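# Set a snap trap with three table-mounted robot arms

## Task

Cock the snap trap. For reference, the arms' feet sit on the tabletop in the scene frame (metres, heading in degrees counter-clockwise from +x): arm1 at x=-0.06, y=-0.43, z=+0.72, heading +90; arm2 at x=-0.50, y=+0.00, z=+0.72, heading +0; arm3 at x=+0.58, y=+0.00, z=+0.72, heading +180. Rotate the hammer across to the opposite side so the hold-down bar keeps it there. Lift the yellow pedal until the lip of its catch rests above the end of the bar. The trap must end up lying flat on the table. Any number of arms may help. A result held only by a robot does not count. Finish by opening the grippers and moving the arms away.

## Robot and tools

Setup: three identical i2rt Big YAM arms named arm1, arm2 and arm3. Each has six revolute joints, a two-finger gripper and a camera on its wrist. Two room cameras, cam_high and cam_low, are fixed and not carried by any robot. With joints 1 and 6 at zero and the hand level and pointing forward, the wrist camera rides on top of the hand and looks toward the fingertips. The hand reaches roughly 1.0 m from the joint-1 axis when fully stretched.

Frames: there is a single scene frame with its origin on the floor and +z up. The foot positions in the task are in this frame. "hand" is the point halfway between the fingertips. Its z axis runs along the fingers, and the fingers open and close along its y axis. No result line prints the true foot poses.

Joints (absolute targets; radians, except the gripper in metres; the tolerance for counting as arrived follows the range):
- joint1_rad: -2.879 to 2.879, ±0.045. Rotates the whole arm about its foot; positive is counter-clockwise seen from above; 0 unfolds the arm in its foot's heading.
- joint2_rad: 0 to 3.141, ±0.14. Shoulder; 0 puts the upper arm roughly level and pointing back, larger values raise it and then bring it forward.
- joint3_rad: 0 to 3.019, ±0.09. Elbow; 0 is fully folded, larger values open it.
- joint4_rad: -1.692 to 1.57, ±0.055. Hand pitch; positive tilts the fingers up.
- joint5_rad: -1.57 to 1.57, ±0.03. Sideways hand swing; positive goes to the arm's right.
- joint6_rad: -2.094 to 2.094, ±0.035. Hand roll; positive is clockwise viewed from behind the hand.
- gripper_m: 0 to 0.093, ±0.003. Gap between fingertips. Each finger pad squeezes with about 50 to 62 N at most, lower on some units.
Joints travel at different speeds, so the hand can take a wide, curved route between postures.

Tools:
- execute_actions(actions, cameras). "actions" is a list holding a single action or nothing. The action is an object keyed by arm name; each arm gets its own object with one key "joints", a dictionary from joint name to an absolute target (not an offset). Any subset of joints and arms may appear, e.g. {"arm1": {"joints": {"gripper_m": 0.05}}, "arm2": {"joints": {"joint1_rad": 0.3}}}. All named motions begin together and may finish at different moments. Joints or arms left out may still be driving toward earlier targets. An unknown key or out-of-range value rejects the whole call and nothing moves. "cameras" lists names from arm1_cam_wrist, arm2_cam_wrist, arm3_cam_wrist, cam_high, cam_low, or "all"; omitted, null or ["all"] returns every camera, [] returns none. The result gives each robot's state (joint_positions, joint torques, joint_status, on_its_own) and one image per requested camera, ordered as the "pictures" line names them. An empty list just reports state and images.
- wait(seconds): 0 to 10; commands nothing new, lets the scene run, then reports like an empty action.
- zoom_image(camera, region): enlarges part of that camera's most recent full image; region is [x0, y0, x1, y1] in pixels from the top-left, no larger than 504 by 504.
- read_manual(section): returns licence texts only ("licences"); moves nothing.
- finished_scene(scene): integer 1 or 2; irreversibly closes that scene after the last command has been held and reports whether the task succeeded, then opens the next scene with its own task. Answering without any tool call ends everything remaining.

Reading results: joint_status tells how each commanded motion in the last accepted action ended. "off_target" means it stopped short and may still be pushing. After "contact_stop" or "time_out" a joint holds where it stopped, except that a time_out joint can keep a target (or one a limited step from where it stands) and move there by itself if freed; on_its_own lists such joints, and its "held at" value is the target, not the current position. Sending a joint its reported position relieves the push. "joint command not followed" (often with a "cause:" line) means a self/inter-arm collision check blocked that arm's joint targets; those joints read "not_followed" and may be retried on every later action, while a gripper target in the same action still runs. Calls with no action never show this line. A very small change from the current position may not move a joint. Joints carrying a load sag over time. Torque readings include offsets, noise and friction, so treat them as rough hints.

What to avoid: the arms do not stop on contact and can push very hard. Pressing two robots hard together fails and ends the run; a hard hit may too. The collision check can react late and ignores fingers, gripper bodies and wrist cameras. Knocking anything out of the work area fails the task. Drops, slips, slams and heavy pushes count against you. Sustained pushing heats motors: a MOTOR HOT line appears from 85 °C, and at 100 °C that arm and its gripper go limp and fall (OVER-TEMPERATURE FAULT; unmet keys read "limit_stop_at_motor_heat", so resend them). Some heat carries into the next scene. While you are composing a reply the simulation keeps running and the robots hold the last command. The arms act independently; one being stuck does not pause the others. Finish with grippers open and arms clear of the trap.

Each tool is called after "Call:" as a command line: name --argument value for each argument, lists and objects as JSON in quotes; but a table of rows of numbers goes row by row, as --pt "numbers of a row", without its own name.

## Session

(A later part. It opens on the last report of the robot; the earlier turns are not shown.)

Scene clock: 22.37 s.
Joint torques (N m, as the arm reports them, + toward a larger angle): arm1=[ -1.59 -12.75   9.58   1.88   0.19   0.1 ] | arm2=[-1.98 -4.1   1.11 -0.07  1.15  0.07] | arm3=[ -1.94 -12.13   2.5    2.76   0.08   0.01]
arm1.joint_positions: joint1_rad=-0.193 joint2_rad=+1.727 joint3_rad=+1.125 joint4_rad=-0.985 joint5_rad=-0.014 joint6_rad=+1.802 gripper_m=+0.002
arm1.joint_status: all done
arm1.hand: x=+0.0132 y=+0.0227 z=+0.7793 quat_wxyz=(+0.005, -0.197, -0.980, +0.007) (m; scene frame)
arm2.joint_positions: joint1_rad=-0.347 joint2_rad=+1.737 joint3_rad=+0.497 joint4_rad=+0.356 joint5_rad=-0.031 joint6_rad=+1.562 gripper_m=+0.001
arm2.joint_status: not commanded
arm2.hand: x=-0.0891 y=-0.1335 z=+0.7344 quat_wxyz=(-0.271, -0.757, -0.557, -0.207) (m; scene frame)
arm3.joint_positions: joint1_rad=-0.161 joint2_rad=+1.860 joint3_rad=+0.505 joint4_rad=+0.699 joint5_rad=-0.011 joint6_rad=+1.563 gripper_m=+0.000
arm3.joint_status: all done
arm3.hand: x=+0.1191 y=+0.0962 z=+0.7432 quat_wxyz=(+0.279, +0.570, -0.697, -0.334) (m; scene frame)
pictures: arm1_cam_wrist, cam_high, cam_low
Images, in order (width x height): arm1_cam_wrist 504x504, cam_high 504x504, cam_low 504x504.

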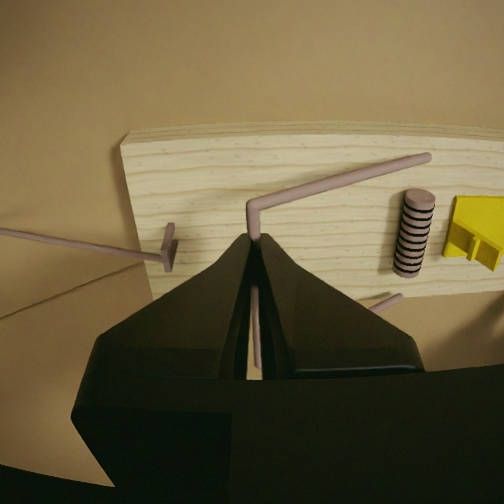

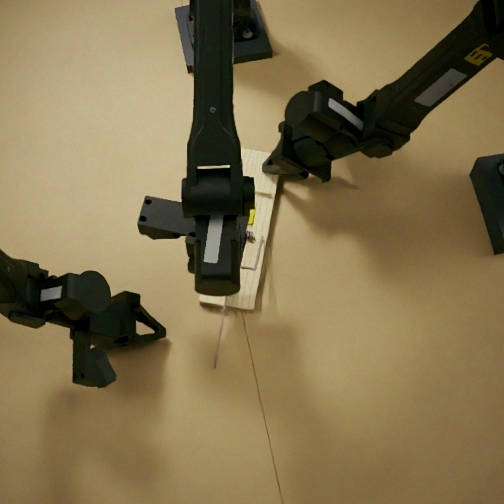

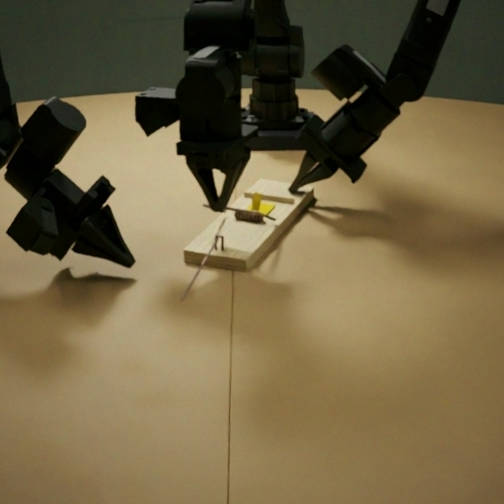

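Call:
execute_actions --actions '[{"arm1":{"joints":{"joint2_rad":1.85,"joint3_rad":1.08,"joint4_rad":-0.88}},"arm2":{"joints":{"joint2_rad":1.75,"joint3_rad":0.30,"joint4_rad":0.95}}}]' --cameras '[]'

Call:
execute_actions --actions '[{"arm2":{"joints":{"joint1_rad":0.07}}}]' --cameras '[]'

Call:
execute_actions --actions '[{"arm2":{"joints":{"joint2_rad":1.88,"joint3_rad":0.39,"joint4_rad":1.03}}}]'

Scene clock: 24.00 s.
Joint torques (N m, as the arm reports them, + toward a larger angle): arm1=[ -0.69 -10.74   4.67   1.02   0.28  -0.06] | arm2=[-0.61 -7.57  2.73  3.09  0.22  0.03] | arm3=[ -1.8  -12.14   2.51   2.76   0.08   0.02]
arm1.joint_positions: joint1_rad=-0.193 joint2_rad=+1.793 joint3_rad=+1.111 joint4_rad=-0.899 joint5_rad=-0.015 joint6_rad=+1.820 gripper_m=+0.002
arm1.joint_status: all done
arm1.hand: x=+0.0142 y=+0.0294 z=+0.7457 quat_wxyz=(+0.006, -0.206, -0.979, +0.004) (m; scene frame)
arm2.joint_positions: joint1_rad=-0.360 joint2_rad=+1.753 joint3_rad=+0.298 joint4_rad=+0.928 joint5_rad=-0.007 joint6_rad=+1.562 gripper_m=+0.001
arm2.joint_status: all done
arm2.hand: x=-0.1091 y=-0.1363 z=+0.7806 quat_wxyz=(-0.411, -0.701, -0.506, -0.289) (m; scene frame)
arm3.joint_positions: joint1_rad=-0.161 joint2_rad=+1.860 joint3_rad=+0.505 joint4_rad=+0.699 joint5_rad=-0.011 joint6_rad=+1.563 gripper_m=+0.000
arm3.joint_status: not commanded
arm3.hand: x=+0.1191 y=+0.0962 z=+0.7432 quat_wxyz=(+0.279, +0.570, -0.697, -0.334) (m; scene frame)
pictures: none
No camera images: the call's "cameras" was empty. Leave "cameras" out to get every camera's image.

Scene clock: 25.07 s.
Joint torques (N m, as the arm reports them, + toward a larger angle): arm1=[ -1.72 -11.15   4.55   1.05   0.25  -0.02] | arm2=[ 0.59 -8.02  2.72  3.15  0.1   0.05] | arm3=[ -1.79 -12.19   2.49   2.77   0.08   0.01]
arm1.joint_positions: joint1_rad=-0.193 joint2_rad=+1.793 joint3_rad=+1.111 joint4_rad=-0.899 joint5_rad=-0.015 joint6_rad=+1.820 gripper_m=+0.002
arm1.joint_status: not commanded
arm1.hand: x=+0.0142 y=+0.0294 z=+0.7457 quat_wxyz=(+0.006, -0.206, -0.979, +0.004) (m; scene frame)
arm2.joint_positions: joint1_rad=+0.065 joint2_rad=+1.753 joint3_rad=+0.298 joint4_rad=+0.928 joint5_rad=-0.005 joint6_rad=+1.562 gripper_m=+0.001
arm2.joint_status: all done
arm2.hand: x=-0.0876 y=+0.0366 z=+0.7792 quat_wxyz=(-0.341, -0.579, -0.643, -0.367) (m; scene frame)
arm3.joint_positions: joint1_rad=-0.161 joint2_rad=+1.860 joint3_rad=+0.505 joint4_rad=+0.699 joint5_rad=-0.011 joint6_rad=+1.563 gripper_m=+0.000
arm3.joint_status: not commanded
arm3.hand: x=+0.1191 y=+0.0962 z=+0.7432 quat_wxyz=(+0.279, +0.570, -0.697, -0.334) (m; scene frame)
pictures: none
No camera images: the call's "cameras" was empty. Leave "cameras" out to get every camera's image.

Scene clock: 25.93 s.
Joint torques (N m, as the arm reports them, + toward a larger angle): arm1=[ -1.11 -11.04   4.55   1.05   0.23  -0.05] | arm2=[ 1.02 -8.69  2.99  3.09  0.12  0.04] | arm3=[ -1.78 -12.2    2.51   2.77   0.08   0.01]
arm1.joint_positions: joint1_rad=-0.193 joint2_rad=+1.793 joint3_rad=+1.111 joint4_rad=-0.899 joint5_rad=-0.015 joint6_rad=+1.820 gripper_m=+0.002
arm1.joint_status: not commanded
arm1.hand: x=+0.0142 y=+0.0294 z=+0.7457 quat_wxyz=(+0.006, -0.206, -0.979, +0.004) (m; scene frame)
arm2.joint_positions: joint1_rad=+0.065 joint2_rad=+1.883 joint3_rad=+0.378 joint4_rad=+1.009 joint5_rad=-0.005 joint6_rad=+1.562 gripper_m=+0.001
arm2.joint_status: all done
arm2.hand: x=-0.0572 y=+0.0392 z=+0.7638 quat_wxyz=(-0.351, -0.574, -0.637, -0.377) (m; scene frame)
arm3.joint_positions: joint1_rad=-0.161 joint2_rad=+1.860 joint3_rad=+0.505 joint4_rad=+0.699 joint5_rad=-0.011 joint6_rad=+1.563 gripper_m=+0.000
arm3.joint_status: not commanded
arm3.hand: x=+0.1191 y=+0.0962 z=+0.7432 quat_wxyz=(+0.279, +0.570, -0.697, -0.334) (m; scene frame)
pictures: arm1_cam_wrist, arm2_cam_wrist, arm3_cam_wrist, cam_high, cam_low
Images, in order (width x height): arm1_cam_wrist 504x504, arm2_cam_wrist 504x504, arm3_cam_wrist 504x504, cam_high 504x504, cam_low 504x504.

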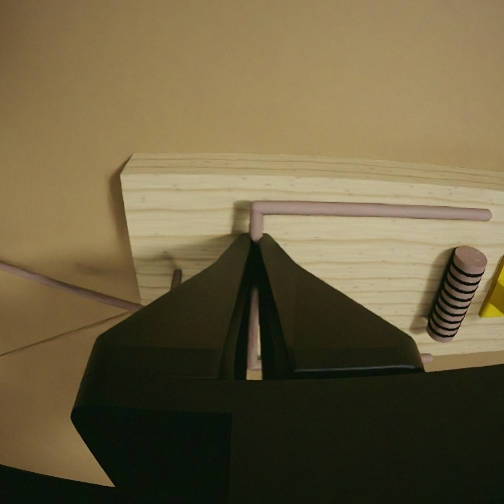

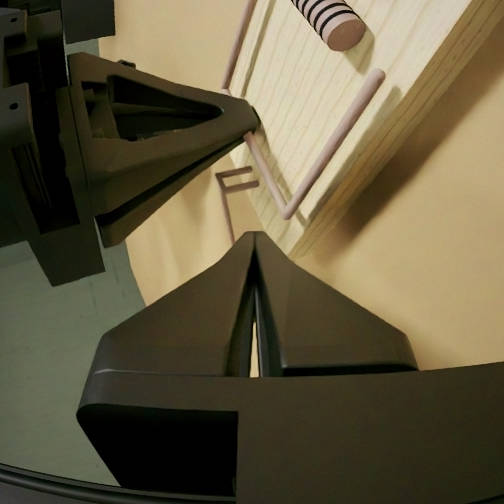

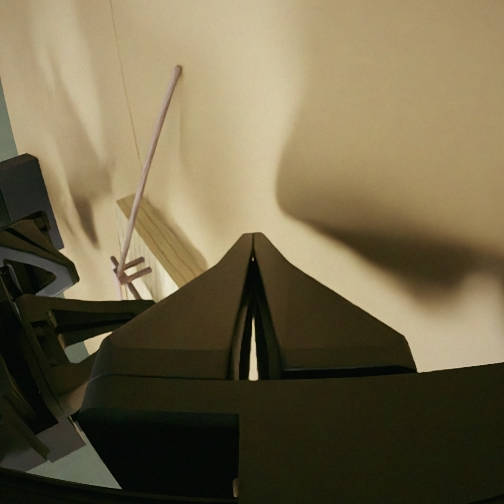

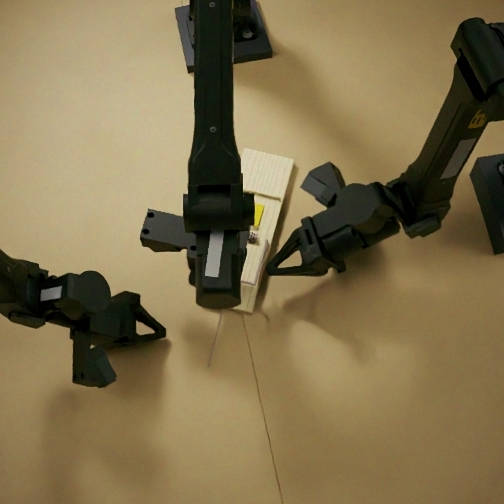

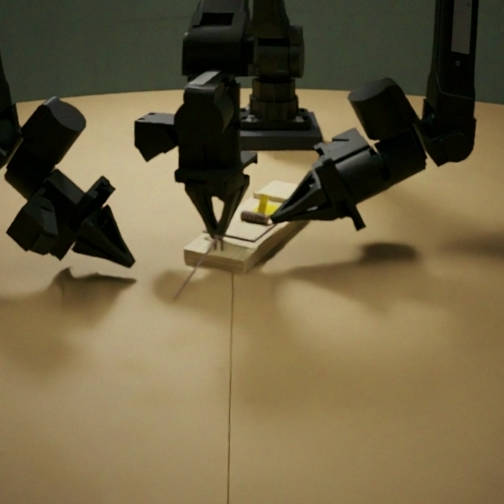

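Call:
execute_actions --actions '[{"arm2":{"joints":{"joint1_rad":0.045,"joint2_rad":1.955,"joint3_rad":0.475,"joint4_rad":1.03}}}]' --cameras '["arm2_cam_wrist","cam_low","cam_high"]'

Call:
zoom_image --camera "cam_low" --region '[160,160,340,300]'

Scene clock: 32.77 s.
Joint torques (N m, as the arm reports them, + toward a larger angle): arm1=[ -1.83 -10.12   4.48   0.91   0.3   -0.05] | arm2=[-0.66 -9.81  3.27  3.09  0.15  0.04] | arm3=[ -1.73 -12.18   2.5    2.77   0.08   0.02]
arm1.joint_positions: joint1_rad=-0.193 joint2_rad=+1.793 joint3_rad=+1.111 joint4_rad=-0.899 joint5_rad=-0.015 joint6_rad=+1.820 gripper_m=+0.002
arm1.joint_status: not commanded
arm1.hand: x=+0.0142 y=+0.0294 z=+0.7457 quat_wxyz=(+0.006, -0.206, -0.979, +0.004) (m; scene frame)
arm2.joint_positions: joint1_rad=+0.055 joint2_rad=+1.958 joint3_rad=+0.461 joint4_rad=+1.010 joint5_rad=-0.005 joint6_rad=+1.562 gripper_m=+0.001
arm2.joint_status: all done
arm2.hand: x=-0.0281 y=+0.0367 z=+0.7514 quat_wxyz=(-0.355, -0.576, -0.633, -0.377) (m; scene frame)
arm3.joint_positions: joint1_rad=-0.161 joint2_rad=+1.860 joint3_rad=+0.505 joint4_rad=+0.699 joint5_rad=-0.011 joint6_rad=+1.563 gripper_m=+0.000
arm3.joint_status: not commanded
arm3.hand: x=+0.1191 y=+0.0962 z=+0.7432 quat_wxyz=(+0.279, +0.570, -0.697, -0.334) (m; scene frame)
pictures: arm2_cam_wrist, cam_high, cam_low
Images, in order (width x height): arm2_cam_wrist 504x504, cam_high 504x504, cam_low 504x504.

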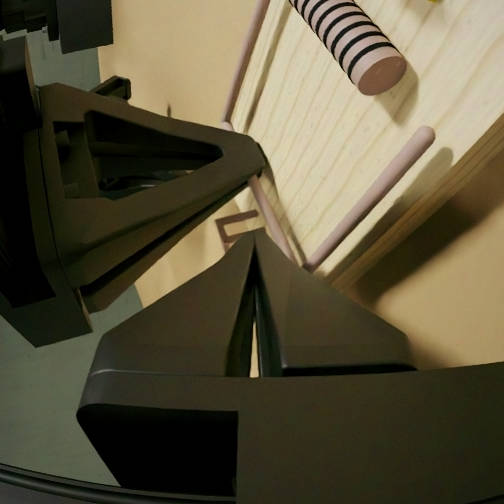

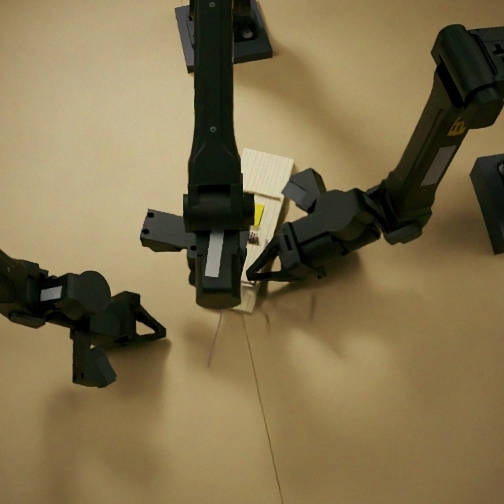

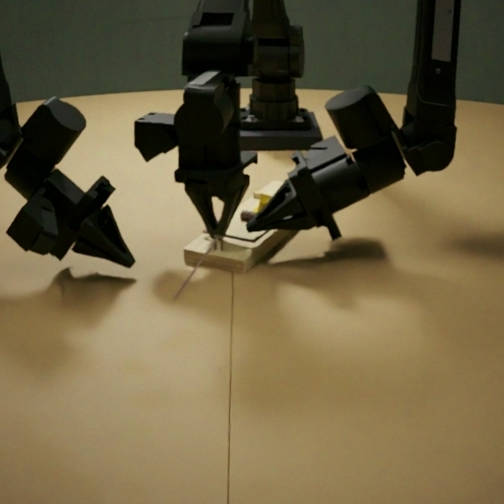

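Region (160, 160, 340, 300) of cam_low's 504x504 image, scaled by 2.800, with more detail than that image has.

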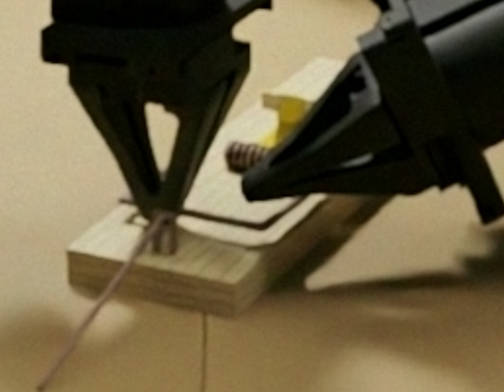

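Call:
execute_actions --actions '[{"arm2":{"joints":{"joint2_rad":2.07,"joint3_rad":0.45,"joint4_rad":0.96}}}]' --cameras '["arm2_cam_wrist","cam_low"]'

Call:
zoom_image --camera "cam_low" --region '[160,160,340,300]'

Scene clock: 33.57 s.
Joint torques (N m, as the arm reports them, + toward a larger angle): arm1=[ -1.46 -10.91   4.67   0.74   0.25  -0.07] | arm2=[-0.16 -4.4   0.2  -0.01  0.07 -0.09] | arm3=[ -1.79 -12.2    2.5    2.76   0.08   0.02]
arm1.joint_positions: joint1_rad=-0.193 joint2_rad=+1.796 joint3_rad=+1.109 joint4_rad=-0.894 joint5_rad=-0.014 joint6_rad=+1.820 gripper_m=+0.002
arm1.joint_status: not commanded
arm1.hand: x=+0.0144 y=+0.0296 z=+0.7438 quat_wxyz=(+0.005, -0.206, -0.979, +0.004) (m; scene frame)
arm2.joint_positions: joint1_rad=+0.049 joint2_rad=+1.997 joint3_rad=+0.472 joint4_rad=+1.014 joint5_rad=-0.003 joint6_rad=+1.571 gripper_m=+0.001
arm2.joint_status: all done
arm2.hand: x=-0.0284 y=+0.0336 z=+0.7373 quat_wxyz=(-0.348, -0.585, -0.632, -0.370) (m; scene frame)
arm3.joint_positions: joint1_rad=-0.161 joint2_rad=+1.860 joint3_rad=+0.505 joint4_rad=+0.699 joint5_rad=-0.011 joint6_rad=+1.563 gripper_m=+0.000
arm3.joint_status: not commanded
arm3.hand: x=+0.1191 y=+0.0962 z=+0.7432 quat_wxyz=(+0.279, +0.570, -0.697, -0.334) (m; scene frame)
pictures: arm2_cam_wrist, cam_low
Images, in order (width x height): arm2_cam_wrist 504x504, cam_low 504x504.

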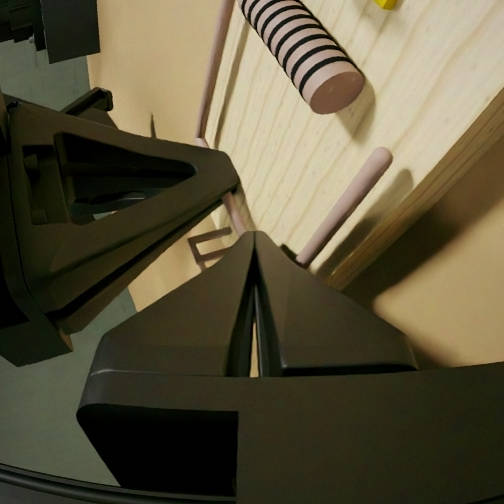

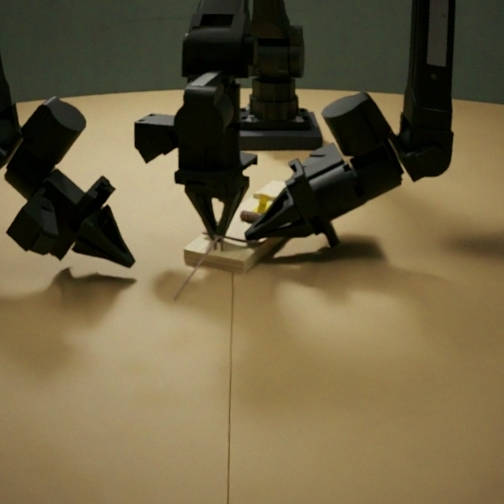

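Region (160, 160, 340, 300) of cam_low's 504x504 image, scaled by 2.800, with more detail than that image has.

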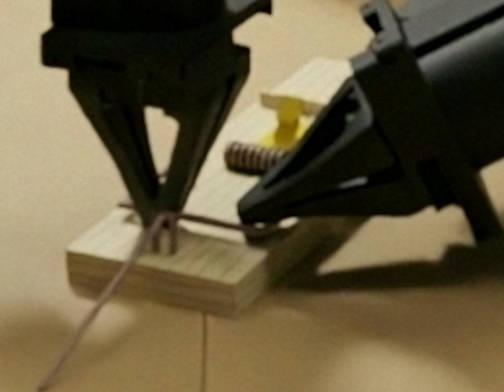

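Call:
execute_actions --actions '[{"arm2":{"joints":{"joint2_rad":2.12,"joint3_rad":0.42,"joint4_rad":0.92}},"arm1":{"joints":{"joint2_rad":1.79,"joint3_rad":1.12}}}]' --cameras '[]'

Call:
execute_actions --actions '[{"arm1":{"joints":{"gripper_m":0.012}}}]' --cameras '["cam_low"]'

Scene clock: 35.33 s.
Joint torques (N m, as the arm reports them, + toward a larger angle): arm1=[ -0.96 -15.63   7.47   0.66   0.2   -0.06] | arm2=[ 0.19 -1.04 -2.17 -1.75  0.06 -0.14] | arm3=[ -1.8  -12.18   2.5    2.76   0.08   0.01]
arm1.joint_positions: joint1_rad=-0.193 joint2_rad=+1.793 joint3_rad=+1.109 joint4_rad=-0.891 joint5_rad=-0.014 joint6_rad=+1.820 gripper_m=+0.002
arm1.joint_status: all done
arm1.hand: x=+0.0145 y=+0.0306 z=+0.7452 quat_wxyz=(+0.005, -0.206, -0.979, +0.001) (m; scene frame)
arm2.joint_positions: joint1_rad=+0.049 joint2_rad=+2.003 joint3_rad=+0.472 joint4_rad=+1.018 joint5_rad=-0.003 joint6_rad=+1.579 gripper_m=+0.001
arm2.joint_status: joint4_rad time_out (moved +0.003 of -0.094); the others done
arm2.on_its_own: joint4_rad reads +1.018 and still pushes toward +0.920 since a time_out
arm2.hand: x=-0.0291 y=+0.0331 z=+0.7354 quat_wxyz=(-0.346, -0.588, -0.630, -0.371) (m; scene frame)
arm3.joint_positions: joint1_rad=-0.161 joint2_rad=+1.860 joint3_rad=+0.505 joint4_rad=+0.699 joint5_rad=-0.011 joint6_rad=+1.563 gripper_m=+0.000
arm3.joint_status: not commanded
arm3.hand: x=+0.1191 y=+0.0962 z=+0.7432 quat_wxyz=(+0.279, +0.570, -0.697, -0.334) (m; scene frame)
pictures: none
No camera images: the call's "cameras" was empty. Leave "cameras" out to get every camera's image.

not run: a stop came earlier in this reply.

Call:
execute_actions --actions '[{"arm1":{"joints":{"gripper_m":0.012}}}]' --cameras '[]'

Call:
execute_actions --actions '[{"arm1":{"joints":{"joint2_rad":1.69,"joint3_rad":1.16,"joint4_rad":-1.0}}}]' --cameras '[]'

Call:
execute_actions --actions '[{"arm1":{"joints":{"joint1_rad":-0.05,"joint2_rad":1.28,"joint3_rad":0.78,"joint4_rad":-1.05,"joint6_rad":1.95,"gripper_m":0}},"arm3":{"joints":{"joint1_rad":-0.13,"joint2_rad":2.0,"joint3_rad":0.765,"joint4_rad":0.58}}}]' --cameras '["arm3_cam_wrist","cam_low","cam_high"]'

Scene clock: 36.10 s.
Joint torques (N m, as the arm reports them, + toward a larger angle): arm1=[ -1.61 -16.59   7.68   0.6    0.12   0.01] | arm2=[-0.02 -1.9  -2.37 -1.93  0.04 -0.17] | arm3=[ -1.8  -12.19   2.5    2.76   0.08   0.02]
arm1.joint_positions: joint1_rad=-0.194 joint2_rad=+1.792 joint3_rad=+1.109 joint4_rad=-0.888 joint5_rad=-0.012 joint6_rad=+1.819 gripper_m=+0.012
arm1.joint_status: all done
arm1.hand: x=+0.0156 y=+0.0313 z=+0.7455 quat_wxyz=(+0.004, -0.205, -0.979, -0.001) (m; scene frame)
arm2.joint_positions: joint1_rad=+0.049 joint2_rad=+2.013 joint3_rad=+0.472 joint4_rad=+1.022 joint5_rad=-0.003 joint6_rad=+1.581 gripper_m=+0.001
arm2.joint_status: not commanded
arm2.on_its_own: joint4_rad reads +1.022 and still pushes toward +0.920 since a time_out
arm2.hand: x=-0.0305 y=+0.0330 z=+0.7316 quat_wxyz=(-0.344, -0.590, -0.631, -0.369) (m; scene frame)
arm3.joint_positions: joint1_rad=-0.161 joint2_rad=+1.860 joint3_rad=+0.505 joint4_rad=+0.699 joint5_rad=-0.011 joint6_rad=+1.563 gripper_m=+0.000
arm3.joint_status: not commanded
arm3.hand: x=+0.1191 y=+0.0962 z=+0.7432 quat_wxyz=(+0.279, +0.570, -0.697, -0.334) (m; scene frame)
pictures: none
No camera images: the call's "cameras" was empty. Leave "cameras" out to get every camera's image.

Scene clock: 37.00 s.
Joint torques (N m, as the arm reports them, + toward a larger angle): arm1=[ -1.26 -14.97  10.05  -0.28   0.13  -0.02] | arm2=[ 0.16 -1.82 -2.3  -1.97  0.06 -0.16] | arm3=[ -1.78 -12.19   2.51   2.77   0.08   0.01]
arm1.joint_positions: joint1_rad=-0.194 joint2_rad=+1.680 joint3_rad=+1.125 joint4_rad=-0.987 joint5_rad=-0.012 joint6_rad=+1.818 gripper_m=+0.012
arm1.joint_status: all done
arm1.hand: x=+0.0145 y=+0.0259 z=+0.7999 quat_wxyz=(+0.005, -0.205, -0.979, -0.015) (m; scene frame)
arm2.joint_positions: joint1_rad=+0.049 joint2_rad=+2.013 joint3_rad=+0.472 joint4_rad=+1.022 joint5_rad=-0.003 joint6_rad=+1.581 gripper_m=+0.001
arm2.joint_status: not commanded
arm2.on_its_own: joint4_rad reads +1.022 and still pushes toward +0.920 since a time_out
arm2.hand: x=-0.0305 y=+0.0330 z=+0.7316 quat_wxyz=(-0.344, -0.590, -0.631, -0.369) (m; scene frame)
arm3.joint_positions: joint1_rad=-0.161 joint2_rad=+1.860 joint3_rad=+0.505 joint4_rad=+0.699 joint5_rad=-0.011 joint6_rad=+1.563 gripper_m=+0.000
arm3.joint_status: not commanded
arm3.hand: x=+0.1191 y=+0.0962 z=+0.7432 quat_wxyz=(+0.279, +0.570, -0.697, -0.334) (m; scene frame)
pictures: none
No camera images: the call's "cameras" was empty. Leave "cameras" out to get every camera's image.

Scene clock: 38.07 s.
Joint torques (N m, as the arm reports them, + toward a larger angle): arm1=[-1.66 -7.64  7.49  0.11  0.17  0.14] | arm2=[ 0.13 -1.57 -2.29 -1.92  0.05 -0.18] | arm3=[ -1.16 -13.43   5.18   1.35   0.07   0.01]
arm1.joint_positions: joint1_rad=-0.040 joint2_rad=+1.276 joint3_rad=+0.784 joint4_rad=-1.042 joint5_rad=-0.011 joint6_rad=+1.941 gripper_m=+0.000
arm1.joint_status: all done
arm1.hand: x=-0.0582 y=-0.1079 z=+0.8334 quat_wxyz=(+0.007, -0.189, -0.982, -0.019) (m; scene frame)
arm2.joint_positions: joint1_rad=+0.049 joint2_rad=+2.013 joint3_rad=+0.472 joint4_rad=+1.022 joint5_rad=-0.003 joint6_rad=+1.581 gripper_m=+0.001
arm2.joint_status: not commanded
arm2.on_its_own: joint4_rad reads +1.022 and still pushes toward +0.920 since a time_out
arm2.hand: x=-0.0305 y=+0.0330 z=+0.7316 quat_wxyz=(-0.344, -0.590, -0.631, -0.369) (m; scene frame)
arm3.joint_positions: joint1_rad=-0.138 joint2_rad=+1.979 joint3_rad=+0.748 joint4_rad=+0.594 joint5_rad=-0.011 joint6_rad=+1.563 gripper_m=+0.000
arm3.joint_status: all done
arm3.hand: x=+0.0306 y=+0.1017 z=+0.7361 quat_wxyz=(+0.289, +0.575, -0.687, -0.338) (m; scene frame)
pictures: arm3_cam_wrist, cam_high, cam_low
Images, in order (width x height): arm3_cam_wrist 504x504, cam_high 504x504, cam_low 504x504.

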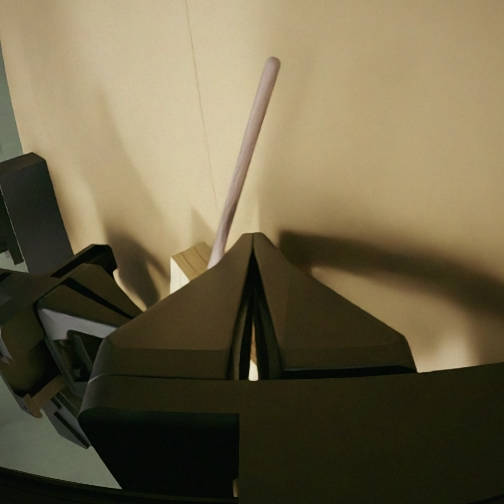

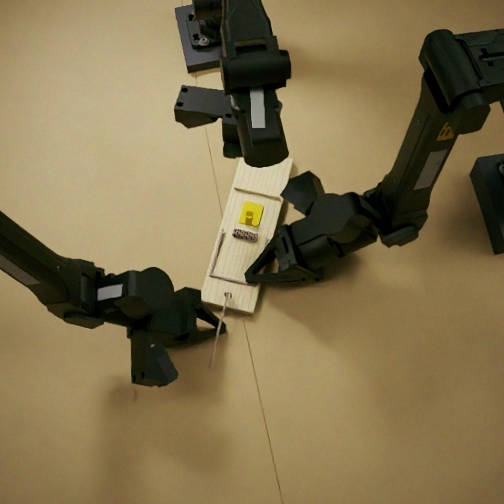

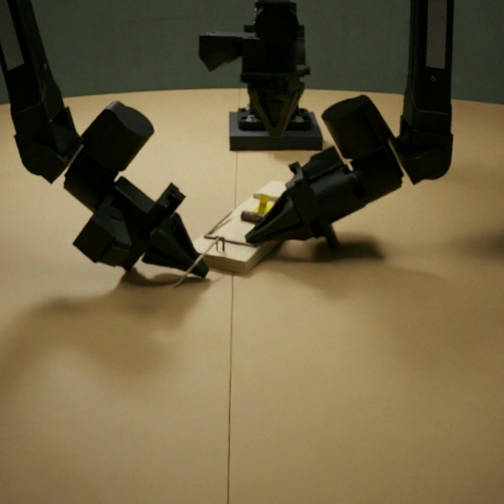

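Call:
execute_actions --actions '[{"arm3":{"joints":{"joint2_rad":1.88,"joint3_rad":0.79}}}]' --cameras '["cam_low"]'

Call:
execute_actions --actions '[{"arm3":{"joints":{"joint1_rad":-0.03}}}]' --cameras '["cam_low","cam_high","arm1_cam_wrist"]'

Scene clock: 39.23 s.
Joint torques (N m, as the arm reports them, + toward a larger angle): arm1=[-1.62 -7.85  7.65  0.09  0.08  0.13] | arm2=[-0.06 -2.24 -2.33 -1.87  0.05 -0.18] | arm3=[ -1.13 -14.13   6.39   1.74   0.06   0.  ]
arm1.joint_positions: joint1_rad=-0.040 joint2_rad=+1.276 joint3_rad=+0.784 joint4_rad=-1.042 joint5_rad=-0.011 joint6_rad=+1.941 gripper_m=+0.000
arm1.joint_status: not commanded
arm1.hand: x=-0.0582 y=-0.1079 z=+0.8334 quat_wxyz=(+0.007, -0.189, -0.982, -0.019) (m; scene frame)
arm2.joint_positions: joint1_rad=+0.049 joint2_rad=+2.013 joint3_rad=+0.472 joint4_rad=+1.022 joint5_rad=-0.003 joint6_rad=+1.581 gripper_m=+0.001
arm2.joint_status: not commanded
arm2.on_its_own: joint4_rad reads +1.022 and still pushes toward +0.920 since a time_out
arm2.hand: x=-0.0305 y=+0.0330 z=+0.7316 quat_wxyz=(-0.344, -0.590, -0.631, -0.369) (m; scene frame)
arm3.joint_positions: joint1_rad=-0.138 joint2_rad=+1.873 joint3_rad=+0.769 joint4_rad=+0.589 joint5_rad=-0.011 joint6_rad=+1.563 gripper_m=+0.000
arm3.joint_status: all done
arm3.hand: x=+0.0045 y=+0.1072 z=+0.8007 quat_wxyz=(+0.323, +0.556, -0.665, -0.379) (m; scene frame)
pictures: cam_low
Images, in order (width x height): cam_low 504x504.

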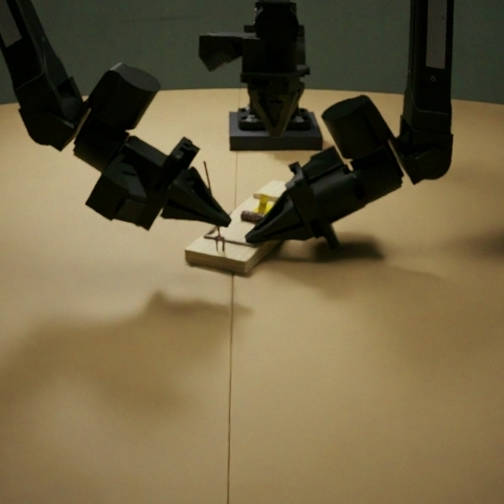

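Scene clock: 40.07 s.
Joint torques (N m, as the arm reports them, + toward a larger angle): arm1=[-1.22 -7.48  7.34 -0.15  0.03  0.13] | arm2=[-0.08 -1.84 -2.32 -1.88  0.05 -0.17] | arm3=[ -2.53 -14.26   6.48   1.68   0.09   0.  ]
arm1.joint_positions: joint1_rad=-0.040 joint2_rad=+1.276 joint3_rad=+0.784 joint4_rad=-1.042 joint5_rad=-0.011 joint6_rad=+1.941 gripper_m=+0.000
arm1.joint_status: not commanded
arm1.hand: x=-0.0582 y=-0.1079 z=+0.8334 quat_wxyz=(+0.007, -0.189, -0.982, -0.019) (m; scene frame)
arm2.joint_positions: joint1_rad=+0.049 joint2_rad=+2.013 joint3_rad=+0.472 joint4_rad=+1.022 joint5_rad=-0.003 joint6_rad=+1.581 gripper_m=+0.001
arm2.joint_status: not commanded
arm2.on_its_own: joint4_rad reads +1.022 and still pushes toward +0.920 since a time_out
arm2.hand: x=-0.0305 y=+0.0330 z=+0.7316 quat_wxyz=(-0.344, -0.590, -0.631, -0.369) (m; scene frame)
arm3.joint_positions: joint1_rad=-0.021 joint2_rad=+1.873 joint3_rad=+0.769 joint4_rad=+0.589 joint5_rad=-0.012 joint6_rad=+1.563 gripper_m=+0.000
arm3.joint_status: all done
arm3.hand: x=-0.0041 y=+0.0392 z=+0.8013 quat_wxyz=(+0.346, +0.594, -0.631, -0.360) (m; scene frame)
pictures: arm1_cam_wrist, cam_high, cam_low
Images, in order (width x height): arm1_cam_wrist 504x504, cam_high 504x504, cam_low 504x504.

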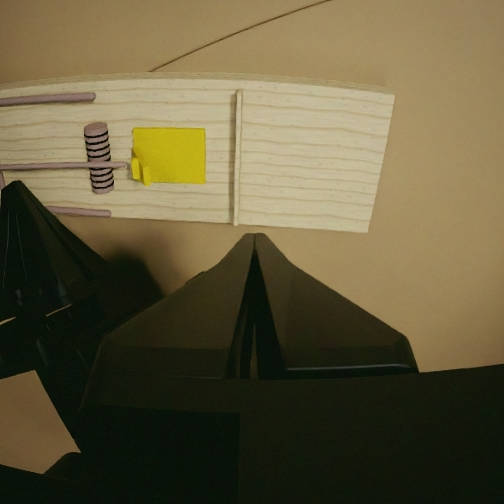

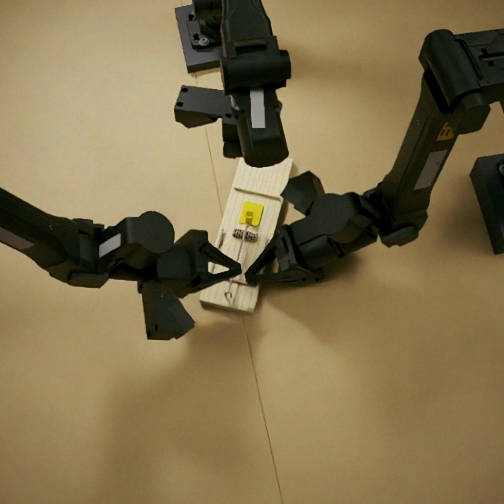

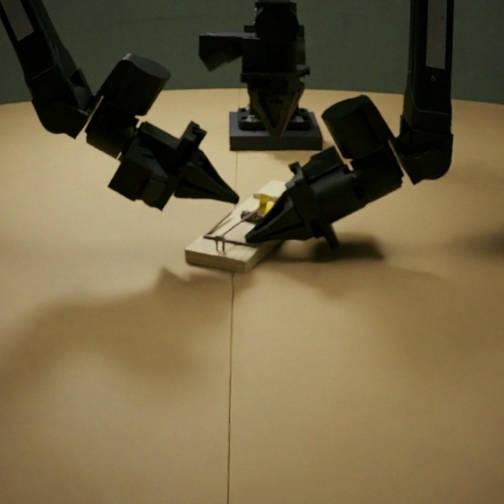

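Call:
execute_actions --actions '[{"arm1":{"joints":{"joint1_rad":-0.09,"joint2_rad":1.51,"joint3_rad":0.84,"joint4_rad":-0.855,"joint6_rad":1.92}},"arm3":{"joints":{"joint2_rad":1.4,"joint3_rad":0.4,"joint4_rad":0.5}}}]' --cameras '["cam_low","cam_high","arm1_cam_wrist"]'

Call:
zoom_image --camera "cam_low" --region '[180,140,340,270]'

Scene clock: 41.40 s.
Joint torques (N m, as the arm reports them, + toward a larger angle): arm1=[ -0.92 -11.85   9.44   0.81   0.13  -0.05] | arm2=[-0.07 -1.85 -2.31 -1.95  0.06 -0.18] | arm3=[-2.77 -9.14  5.    1.61  0.08  0.  ]
arm1.joint_positions: joint1_rad=-0.081 joint2_rad=+1.515 joint3_rad=+0.803 joint4_rad=-0.868 joint5_rad=-0.011 joint6_rad=+1.928 gripper_m=+0.000
arm1.joint_status: all done
arm1.hand: x=-0.0429 y=-0.0750 z=+0.7641 quat_wxyz=(+0.003, -0.203, -0.979, +0.004) (m; scene frame)
arm2.joint_positions: joint1_rad=+0.049 joint2_rad=+2.013 joint3_rad=+0.472 joint4_rad=+1.022 joint5_rad=-0.003 joint6_rad=+1.581 gripper_m=+0.001
arm2.joint_status: not commanded
arm2.on_its_own: joint4_rad reads +1.022 and still pushes toward +0.920 since a time_out
arm2.hand: x=-0.0305 y=+0.0330 z=+0.7316 quat_wxyz=(-0.344, -0.590, -0.631, -0.369) (m; scene frame)
arm3.joint_positions: joint1_rad=-0.021 joint2_rad=+1.399 joint3_rad=+0.409 joint4_rad=+0.512 joint5_rad=-0.012 joint6_rad=+1.563 gripper_m=+0.000
arm3.joint_status: all done
arm3.hand: x=+0.1281 y=+0.0307 z=+0.8758 quat_wxyz=(+0.356, +0.588, -0.625, -0.371) (m; scene frame)
pictures: arm1_cam_wrist, cam_high, cam_low
Images, in order (width x height): arm1_cam_wrist 504x504, cam_high 504x504, cam_low 504x504.

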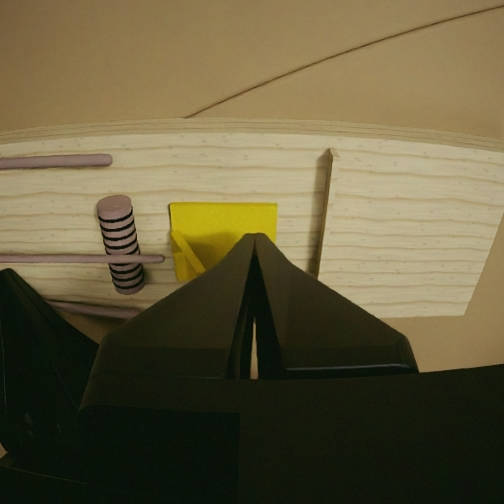

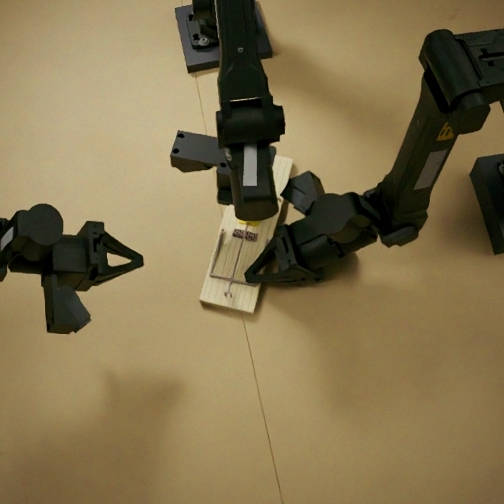

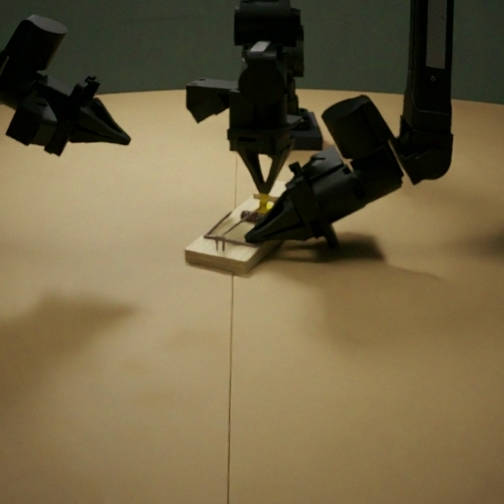

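Region (180, 140, 340, 270) of cam_low's 504x504 image, scaled by 3.150, with more detail than that image has; it fills the top 410 rows of this view, and the rest is white.

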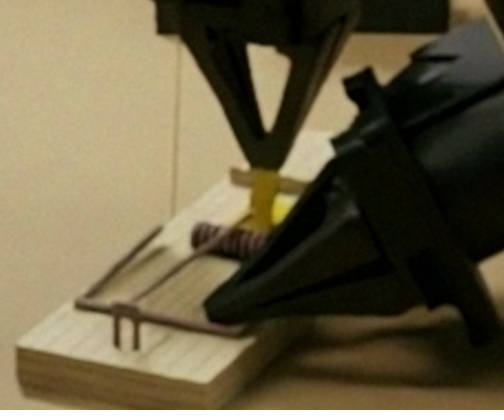

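Call:
execute_actions --actions '[{"arm1":{"joints":{"joint1_rad":-0.10,"joint4_rad":-0.78}}}]' --cameras '["cam_low","arm1_cam_wrist","arm2_cam_wrist"]'

Call:
zoom_image --camera "cam_low" --region '[180,140,340,270]'

Scene clock: 42.20 s.
Joint torques (N m, as the arm reports them, + toward a larger angle): arm1=[ -1.2  -11.77   9.44   0.92   0.07  -0.04] | arm2=[ 0.16 -1.86 -2.36 -1.97  0.06 -0.16] | arm3=[-2.74 -8.98  4.97  1.59  0.08  0.  ]
arm1.joint_positions: joint1_rad=-0.085 joint2_rad=+1.515 joint3_rad=+0.803 joint4_rad=-0.794 joint5_rad=-0.011 joint6_rad=+1.928 gripper_m=+0.000
arm1.joint_status: all done
arm1.hand: x=-0.0403 y=-0.0568 z=+0.7646 quat_wxyz=(+0.009, -0.205, -0.978, -0.033) (m; scene frame)
arm2.joint_positions: joint1_rad=+0.049 joint2_rad=+2.013 joint3_rad=+0.472 joint4_rad=+1.022 joint5_rad=-0.003 joint6_rad=+1.581 gripper_m=+0.001
arm2.joint_status: not commanded
arm2.on_its_own: joint4_rad reads +1.022 and still pushes toward +0.920 since a time_out
arm2.hand: x=-0.0305 y=+0.0330 z=+0.7316 quat_wxyz=(-0.344, -0.590, -0.631, -0.369) (m; scene frame)
arm3.joint_positions: joint1_rad=-0.021 joint2_rad=+1.399 joint3_rad=+0.409 joint4_rad=+0.512 joint5_rad=-0.012 joint6_rad=+1.563 gripper_m=+0.000
arm3.joint_status: not commanded
arm3.hand: x=+0.1281 y=+0.0307 z=+0.8758 quat_wxyz=(+0.356, +0.588, -0.625, -0.371) (m; scene frame)
pictures: arm1_cam_wrist, arm2_cam_wrist, cam_low
Images, in order (width x height): arm1_cam_wrist 504x504, arm2_cam_wrist 504x504, cam_low 504x504.

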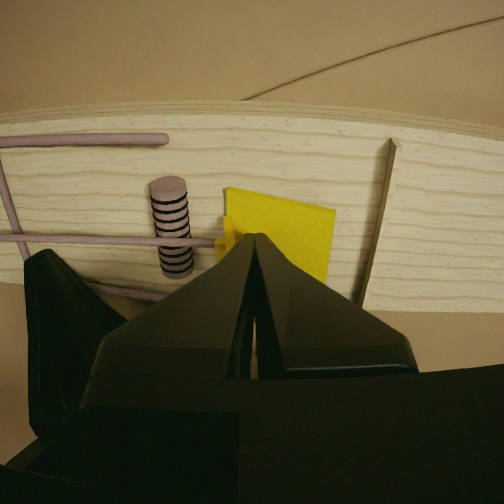

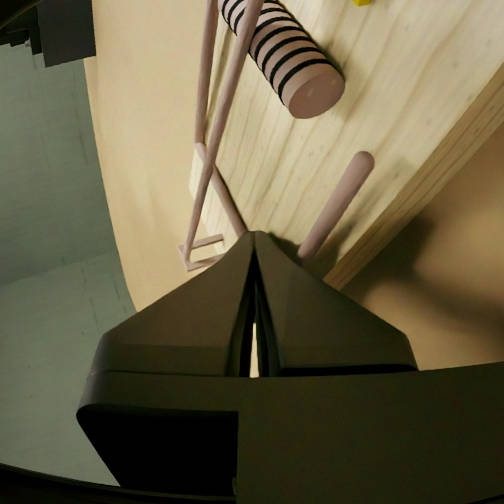

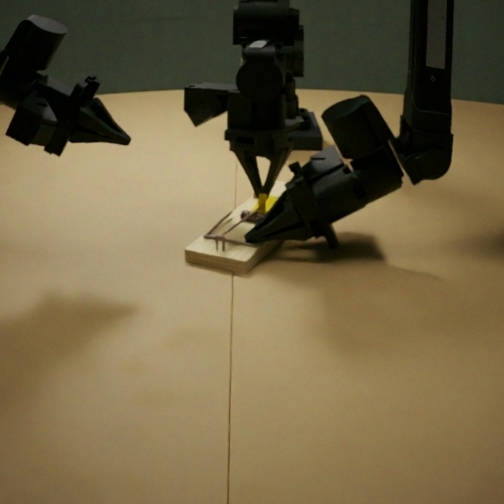

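Region (180, 140, 340, 270) of cam_low's 504x504 image, scaled by 3.150, with more detail than that image has; it fills the top 410 rows of this view, and the rest is white.

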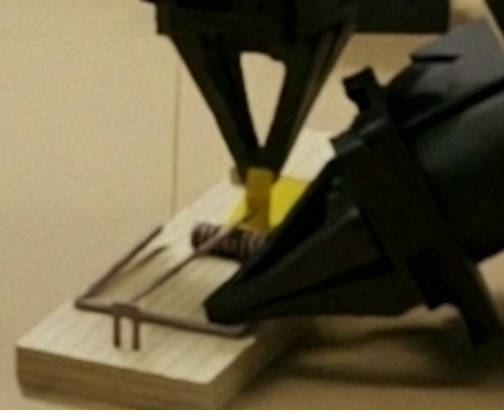

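A bit more push, then ease arm2.

Call:
execute_actions --actions '[{"arm1":{"joints":{"joint4_rad":-0.755}}}]' --cameras '[]'

Call:
execute_actions --actions '[{"arm2":{"joints":{"joint2_rad":2.04,"joint3_rad":0.46,"joint4_rad":0.99}}}]' --cameras '[]'

Call:
execute_actions --actions '[{"arm2":{"joints":{"joint2_rad":1.96,"joint3_rad":0.475,"joint4_rad":1.03}}}]' --cameras '["cam_low","arm1_cam_wrist","arm2_cam_wrist"]'

Scene clock: 42.87 s.
Joint torques (N m, as the arm reports them, + toward a larger angle): arm1=[ -1.63 -12.47   9.2    1.     0.05  -0.05] | arm2=[ 0.21 -1.95 -2.3  -1.89  0.05 -0.19] | arm3=[-2.8  -9.02  4.99  1.59  0.09  0.  ]
arm1.joint_positions: joint1_rad=-0.085 joint2_rad=+1.515 joint3_rad=+0.803 joint4_rad=-0.770 joint5_rad=-0.011 joint6_rad=+1.928 gripper_m=+0.000
arm1.joint_status: all done
arm1.hand: x=-0.0399 y=-0.0510 z=+0.7651 quat_wxyz=(+0.010, -0.205, -0.978, -0.045) (m; scene frame)
arm2.joint_positions: joint1_rad=+0.049 joint2_rad=+2.013 joint3_rad=+0.472 joint4_rad=+1.022 joint5_rad=-0.003 joint6_rad=+1.581 gripper_m=+0.001
arm2.joint_status: not commanded
arm2.on_its_own: joint4_rad reads +1.022 and still pushes toward +0.920 since a time_out
arm2.hand: x=-0.0305 y=+0.0330 z=+0.7316 quat_wxyz=(-0.344, -0.590, -0.631, -0.369) (m; scene frame)
arm3.joint_positions: joint1_rad=-0.021 joint2_rad=+1.399 joint3_rad=+0.409 joint4_rad=+0.512 joint5_rad=-0.012 joint6_rad=+1.563 gripper_m=+0.000
arm3.joint_status: not commanded
arm3.hand: x=+0.1281 y=+0.0307 z=+0.8758 quat_wxyz=(+0.356, +0.588, -0.625, -0.371) (m; scene frame)
pictures: none
No camera images: the call's "cameras" was empty. Leave "cameras" out to get every camera's image.

Scene clock: 43.60 s.
Joint torques (N m, as the arm reports them, + toward a larger angle): arm1=[ -2.25 -10.92   9.39   1.09   0.14   0.01] | arm2=[ 0.32 -6.58  0.85  0.66 -0.05 -0.18] | arm3=[-2.8  -8.99  4.99  1.58  0.08  0.  ]
arm1.joint_positions: joint1_rad=-0.085 joint2_rad=+1.515 joint3_rad=+0.803 joint4_rad=-0.770 joint5_rad=-0.011 joint6_rad=+1.928 gripper_m=+0.000
arm1.joint_status: not commanded
arm1.hand: x=-0.0399 y=-0.0510 z=+0.7651 quat_wxyz=(+0.010, -0.205, -0.978, -0.045) (m; scene frame)
arm2.joint_positions: joint1_rad=+0.045 joint2_rad=+1.996 joint3_rad=+0.476 joint4_rad=+1.030 joint5_rad=+0.000 joint6_rad=+1.581 gripper_m=+0.001
arm2.joint_status: all done
arm2.hand: x=-0.0246 y=+0.0312 z=+0.7422 quat_wxyz=(-0.354, -0.586, -0.624, -0.377) (m; scene frame)
arm3.joint_positions: joint1_rad=-0.021 joint2_rad=+1.399 joint3_rad=+0.409 joint4_rad=+0.512 joint5_rad=-0.012 joint6_rad=+1.563 gripper_m=+0.000
arm3.joint_status: not commanded
arm3.hand: x=+0.1281 y=+0.0307 z=+0.8758 quat_wxyz=(+0.356, +0.588, -0.625, -0.371) (m; scene frame)
pictures: none
No camera images: the call's "cameras" was empty. Leave "cameras" out to get every camera's image.

Scene clock: 44.37 s.
Joint torques (N m, as the arm reports them, + toward a larger angle): arm1=[ -2.23 -11.79   9.36   1.11   0.09  -0.06] | arm2=[  0.24 -10.24   2.19   2.14  -0.06  -0.16] | arm3=[-2.76 -8.99  4.99  1.59  0.09  0.  ]
arm1.joint_positions: joint1_rad=-0.085 joint2_rad=+1.515 joint3_rad=+0.803 joint4_rad=-0.770 joint5_rad=-0.011 joint6_rad=+1.928 gripper_m=+0.000
arm1.joint_status: not commanded
arm1.hand: x=-0.0399 y=-0.0510 z=+0.7651 quat_wxyz=(+0.010, -0.205, -0.978, -0.045) (m; scene frame)
arm2.joint_positions: joint1_rad=+0.045 joint2_rad=+1.973 joint3_rad=+0.476 joint4_rad=+1.035 joint5_rad=+0.000 joint6_rad=+1.580 gripper_m=+0.001
arm2.joint_status: all done
arm2.hand: x=-0.0202 y=+0.0315 z=+0.7536 quat_wxyz=(-0.362, -0.581, -0.619, -0.385) (m; scene frame)
arm3.joint_positions: joint1_rad=-0.021 joint2_rad=+1.399 joint3_rad=+0.409 joint4_rad=+0.512 joint5_rad=-0.012 joint6_rad=+1.563 gripper_m=+0.000
arm3.joint_status: not commanded
arm3.hand: x=+0.1281 y=+0.0307 z=+0.8758 quat_wxyz=(+0.356, +0.588, -0.625, -0.371) (m; scene frame)
pictures: arm1_cam_wrist, arm2_cam_wrist, cam_low
Images, in order (width x height): arm1_cam_wrist 504x504, arm2_cam_wrist 504x504, cam_low 504x504.

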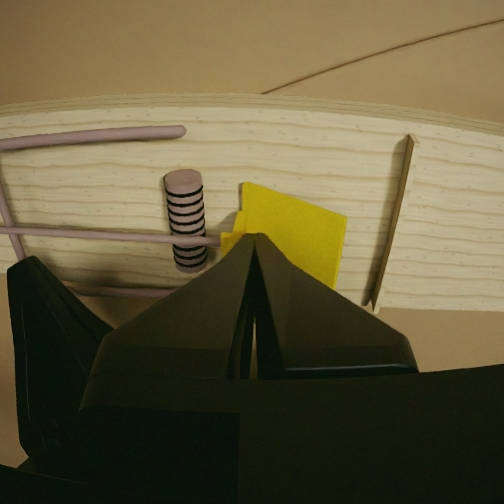

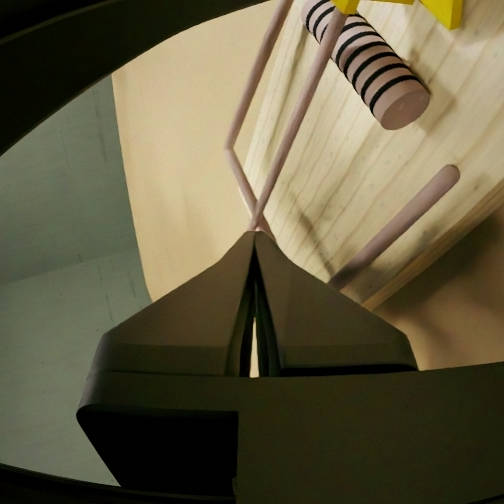

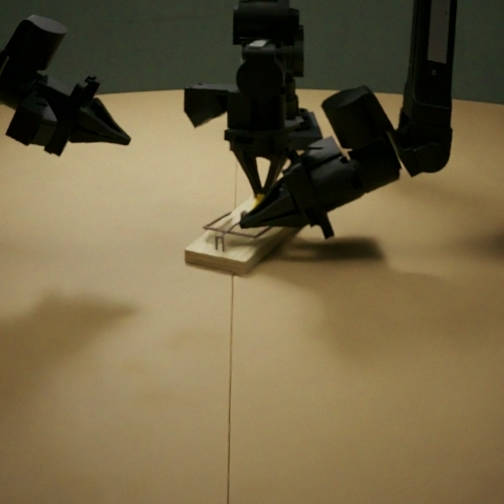

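Call:
execute_actions --actions '[{"arm2":{"joints":{"joint2_rad":1.88,"joint3_rad":0.33}},"arm1":{"joints":{"joint2_rad":1.40,"joint4_rad":-0.85}}}]' --cameras '[]'

Call:
execute_actions --actions '[{"arm2":{"joints":{"joint2_rad":1.5,"joint3_rad":0.1,"joint4_rad":0.7}},"arm1":{"joints":{"joint2_rad":1.0,"joint3_rad":0.65,"joint4_rad":-1.2}}}]' --cameras '["cam_low"]'

Call:
zoom_image --camera "cam_low" --region '[170,150,340,290]'

Scene clock: 45.37 s.
Joint torques (N m, as the arm reports them, + toward a larger angle): arm1=[-1.75 -9.36  9.92 -0.28  0.1  -0.03] | arm2=[ 0.55 -9.2   1.7   2.17 -0.05 -0.16] | arm3=[-2.79 -8.99  4.99  1.59  0.08  0.  ]
arm1.joint_positions: joint1_rad=-0.085 joint2_rad=+1.390 joint3_rad=+0.803 joint4_rad=-0.837 joint5_rad=-0.011 joint6_rad=+1.928 gripper_m=+0.000
arm1.joint_status: all done
arm1.hand: x=-0.0404 y=-0.0561 z=+0.8075 quat_wxyz=(+0.015, -0.205, -0.976, -0.073) (m; scene frame)
arm2.joint_positions: joint1_rad=+0.045 joint2_rad=+1.883 joint3_rad=+0.330 joint4_rad=+1.034 joint5_rad=+0.000 joint6_rad=+1.579 gripper_m=+0.001
arm2.joint_status: all done
arm2.hand: x=-0.0777 y=+0.0278 z=+0.7576 quat_wxyz=(-0.346, -0.591, -0.630, -0.367) (m; scene frame)
arm3.joint_positions: joint1_rad=-0.021 joint2_rad=+1.399 joint3_rad=+0.409 joint4_rad=+0.512 joint5_rad=-0.012 joint6_rad=+1.563 gripper_m=+0.000
arm3.joint_status: not commanded
arm3.hand: x=+0.1281 y=+0.0307 z=+0.8758 quat_wxyz=(+0.356, +0.588, -0.625, -0.371) (m; scene frame)
pictures: none
No camera images: the call's "cameras" was empty. Leave "cameras" out to get every camera's image.

Scene clock: 46.50 s.
Joint torques (N m, as the arm reports them, + toward a larger angle): arm1=[-1.45 -5.78  8.63 -0.01  0.12  0.02] | arm2=[ 0.23 -4.79  2.85  1.77 -0.04 -0.15] | arm3=[-2.76 -8.97  4.99  1.59  0.08  0.  ]
arm1.joint_positions: joint1_rad=-0.085 joint2_rad=+0.994 joint3_rad=+0.645 joint4_rad=-1.188 joint5_rad=-0.011 joint6_rad=+1.927 gripper_m=+0.000
arm1.joint_status: all done
arm1.hand: x=-0.0482 y=-0.1912 z=+0.8553 quat_wxyz=(+0.006, -0.205, -0.979, -0.017) (m; scene frame)
arm2.joint_positions: joint1_rad=+0.045 joint2_rad=+1.503 joint3_rad=+0.098 joint4_rad=+0.709 joint5_rad=+0.000 joint6_rad=+1.579 gripper_m=+0.001
arm2.joint_status: all done
arm2.hand: x=-0.1849 y=+0.0206 z=+0.7695 quat_wxyz=(-0.293, -0.619, -0.660, -0.310) (m; scene frame)
arm3.joint_positions: joint1_rad=-0.021 joint2_rad=+1.399 joint3_rad=+0.409 joint4_rad=+0.512 joint5_rad=-0.012 joint6_rad=+1.563 gripper_m=+0.000
arm3.joint_status: not commanded
arm3.hand: x=+0.1281 y=+0.0307 z=+0.8758 quat_wxyz=(+0.356, +0.588, -0.625, -0.371) (m; scene frame)
pictures: cam_low
Images, in order (width x height): cam_low 504x504.

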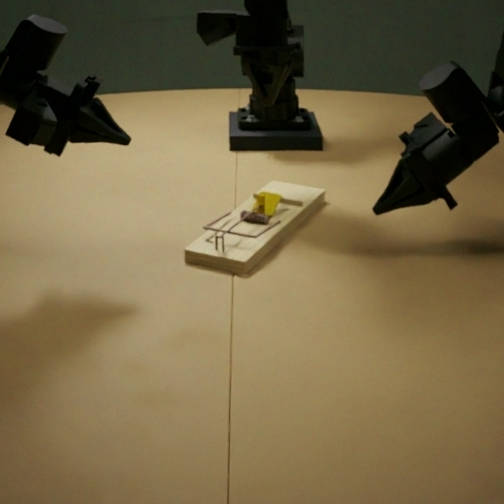

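Region (170, 150, 340, 290) of cam_low's 504x504 image, scaled by 2.965, with more detail than that image has; it fills the top 415 rows of this view, and the rest is white.

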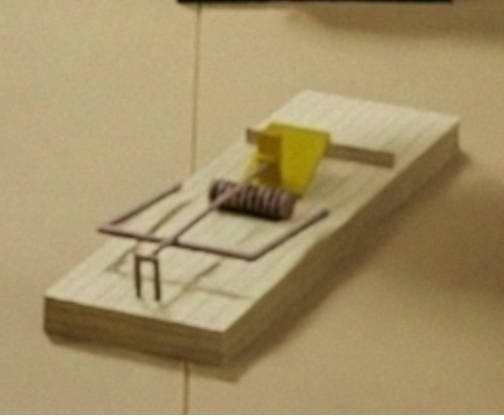

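Call:
finished_scene --scene 2

The scene is finished: the task was done.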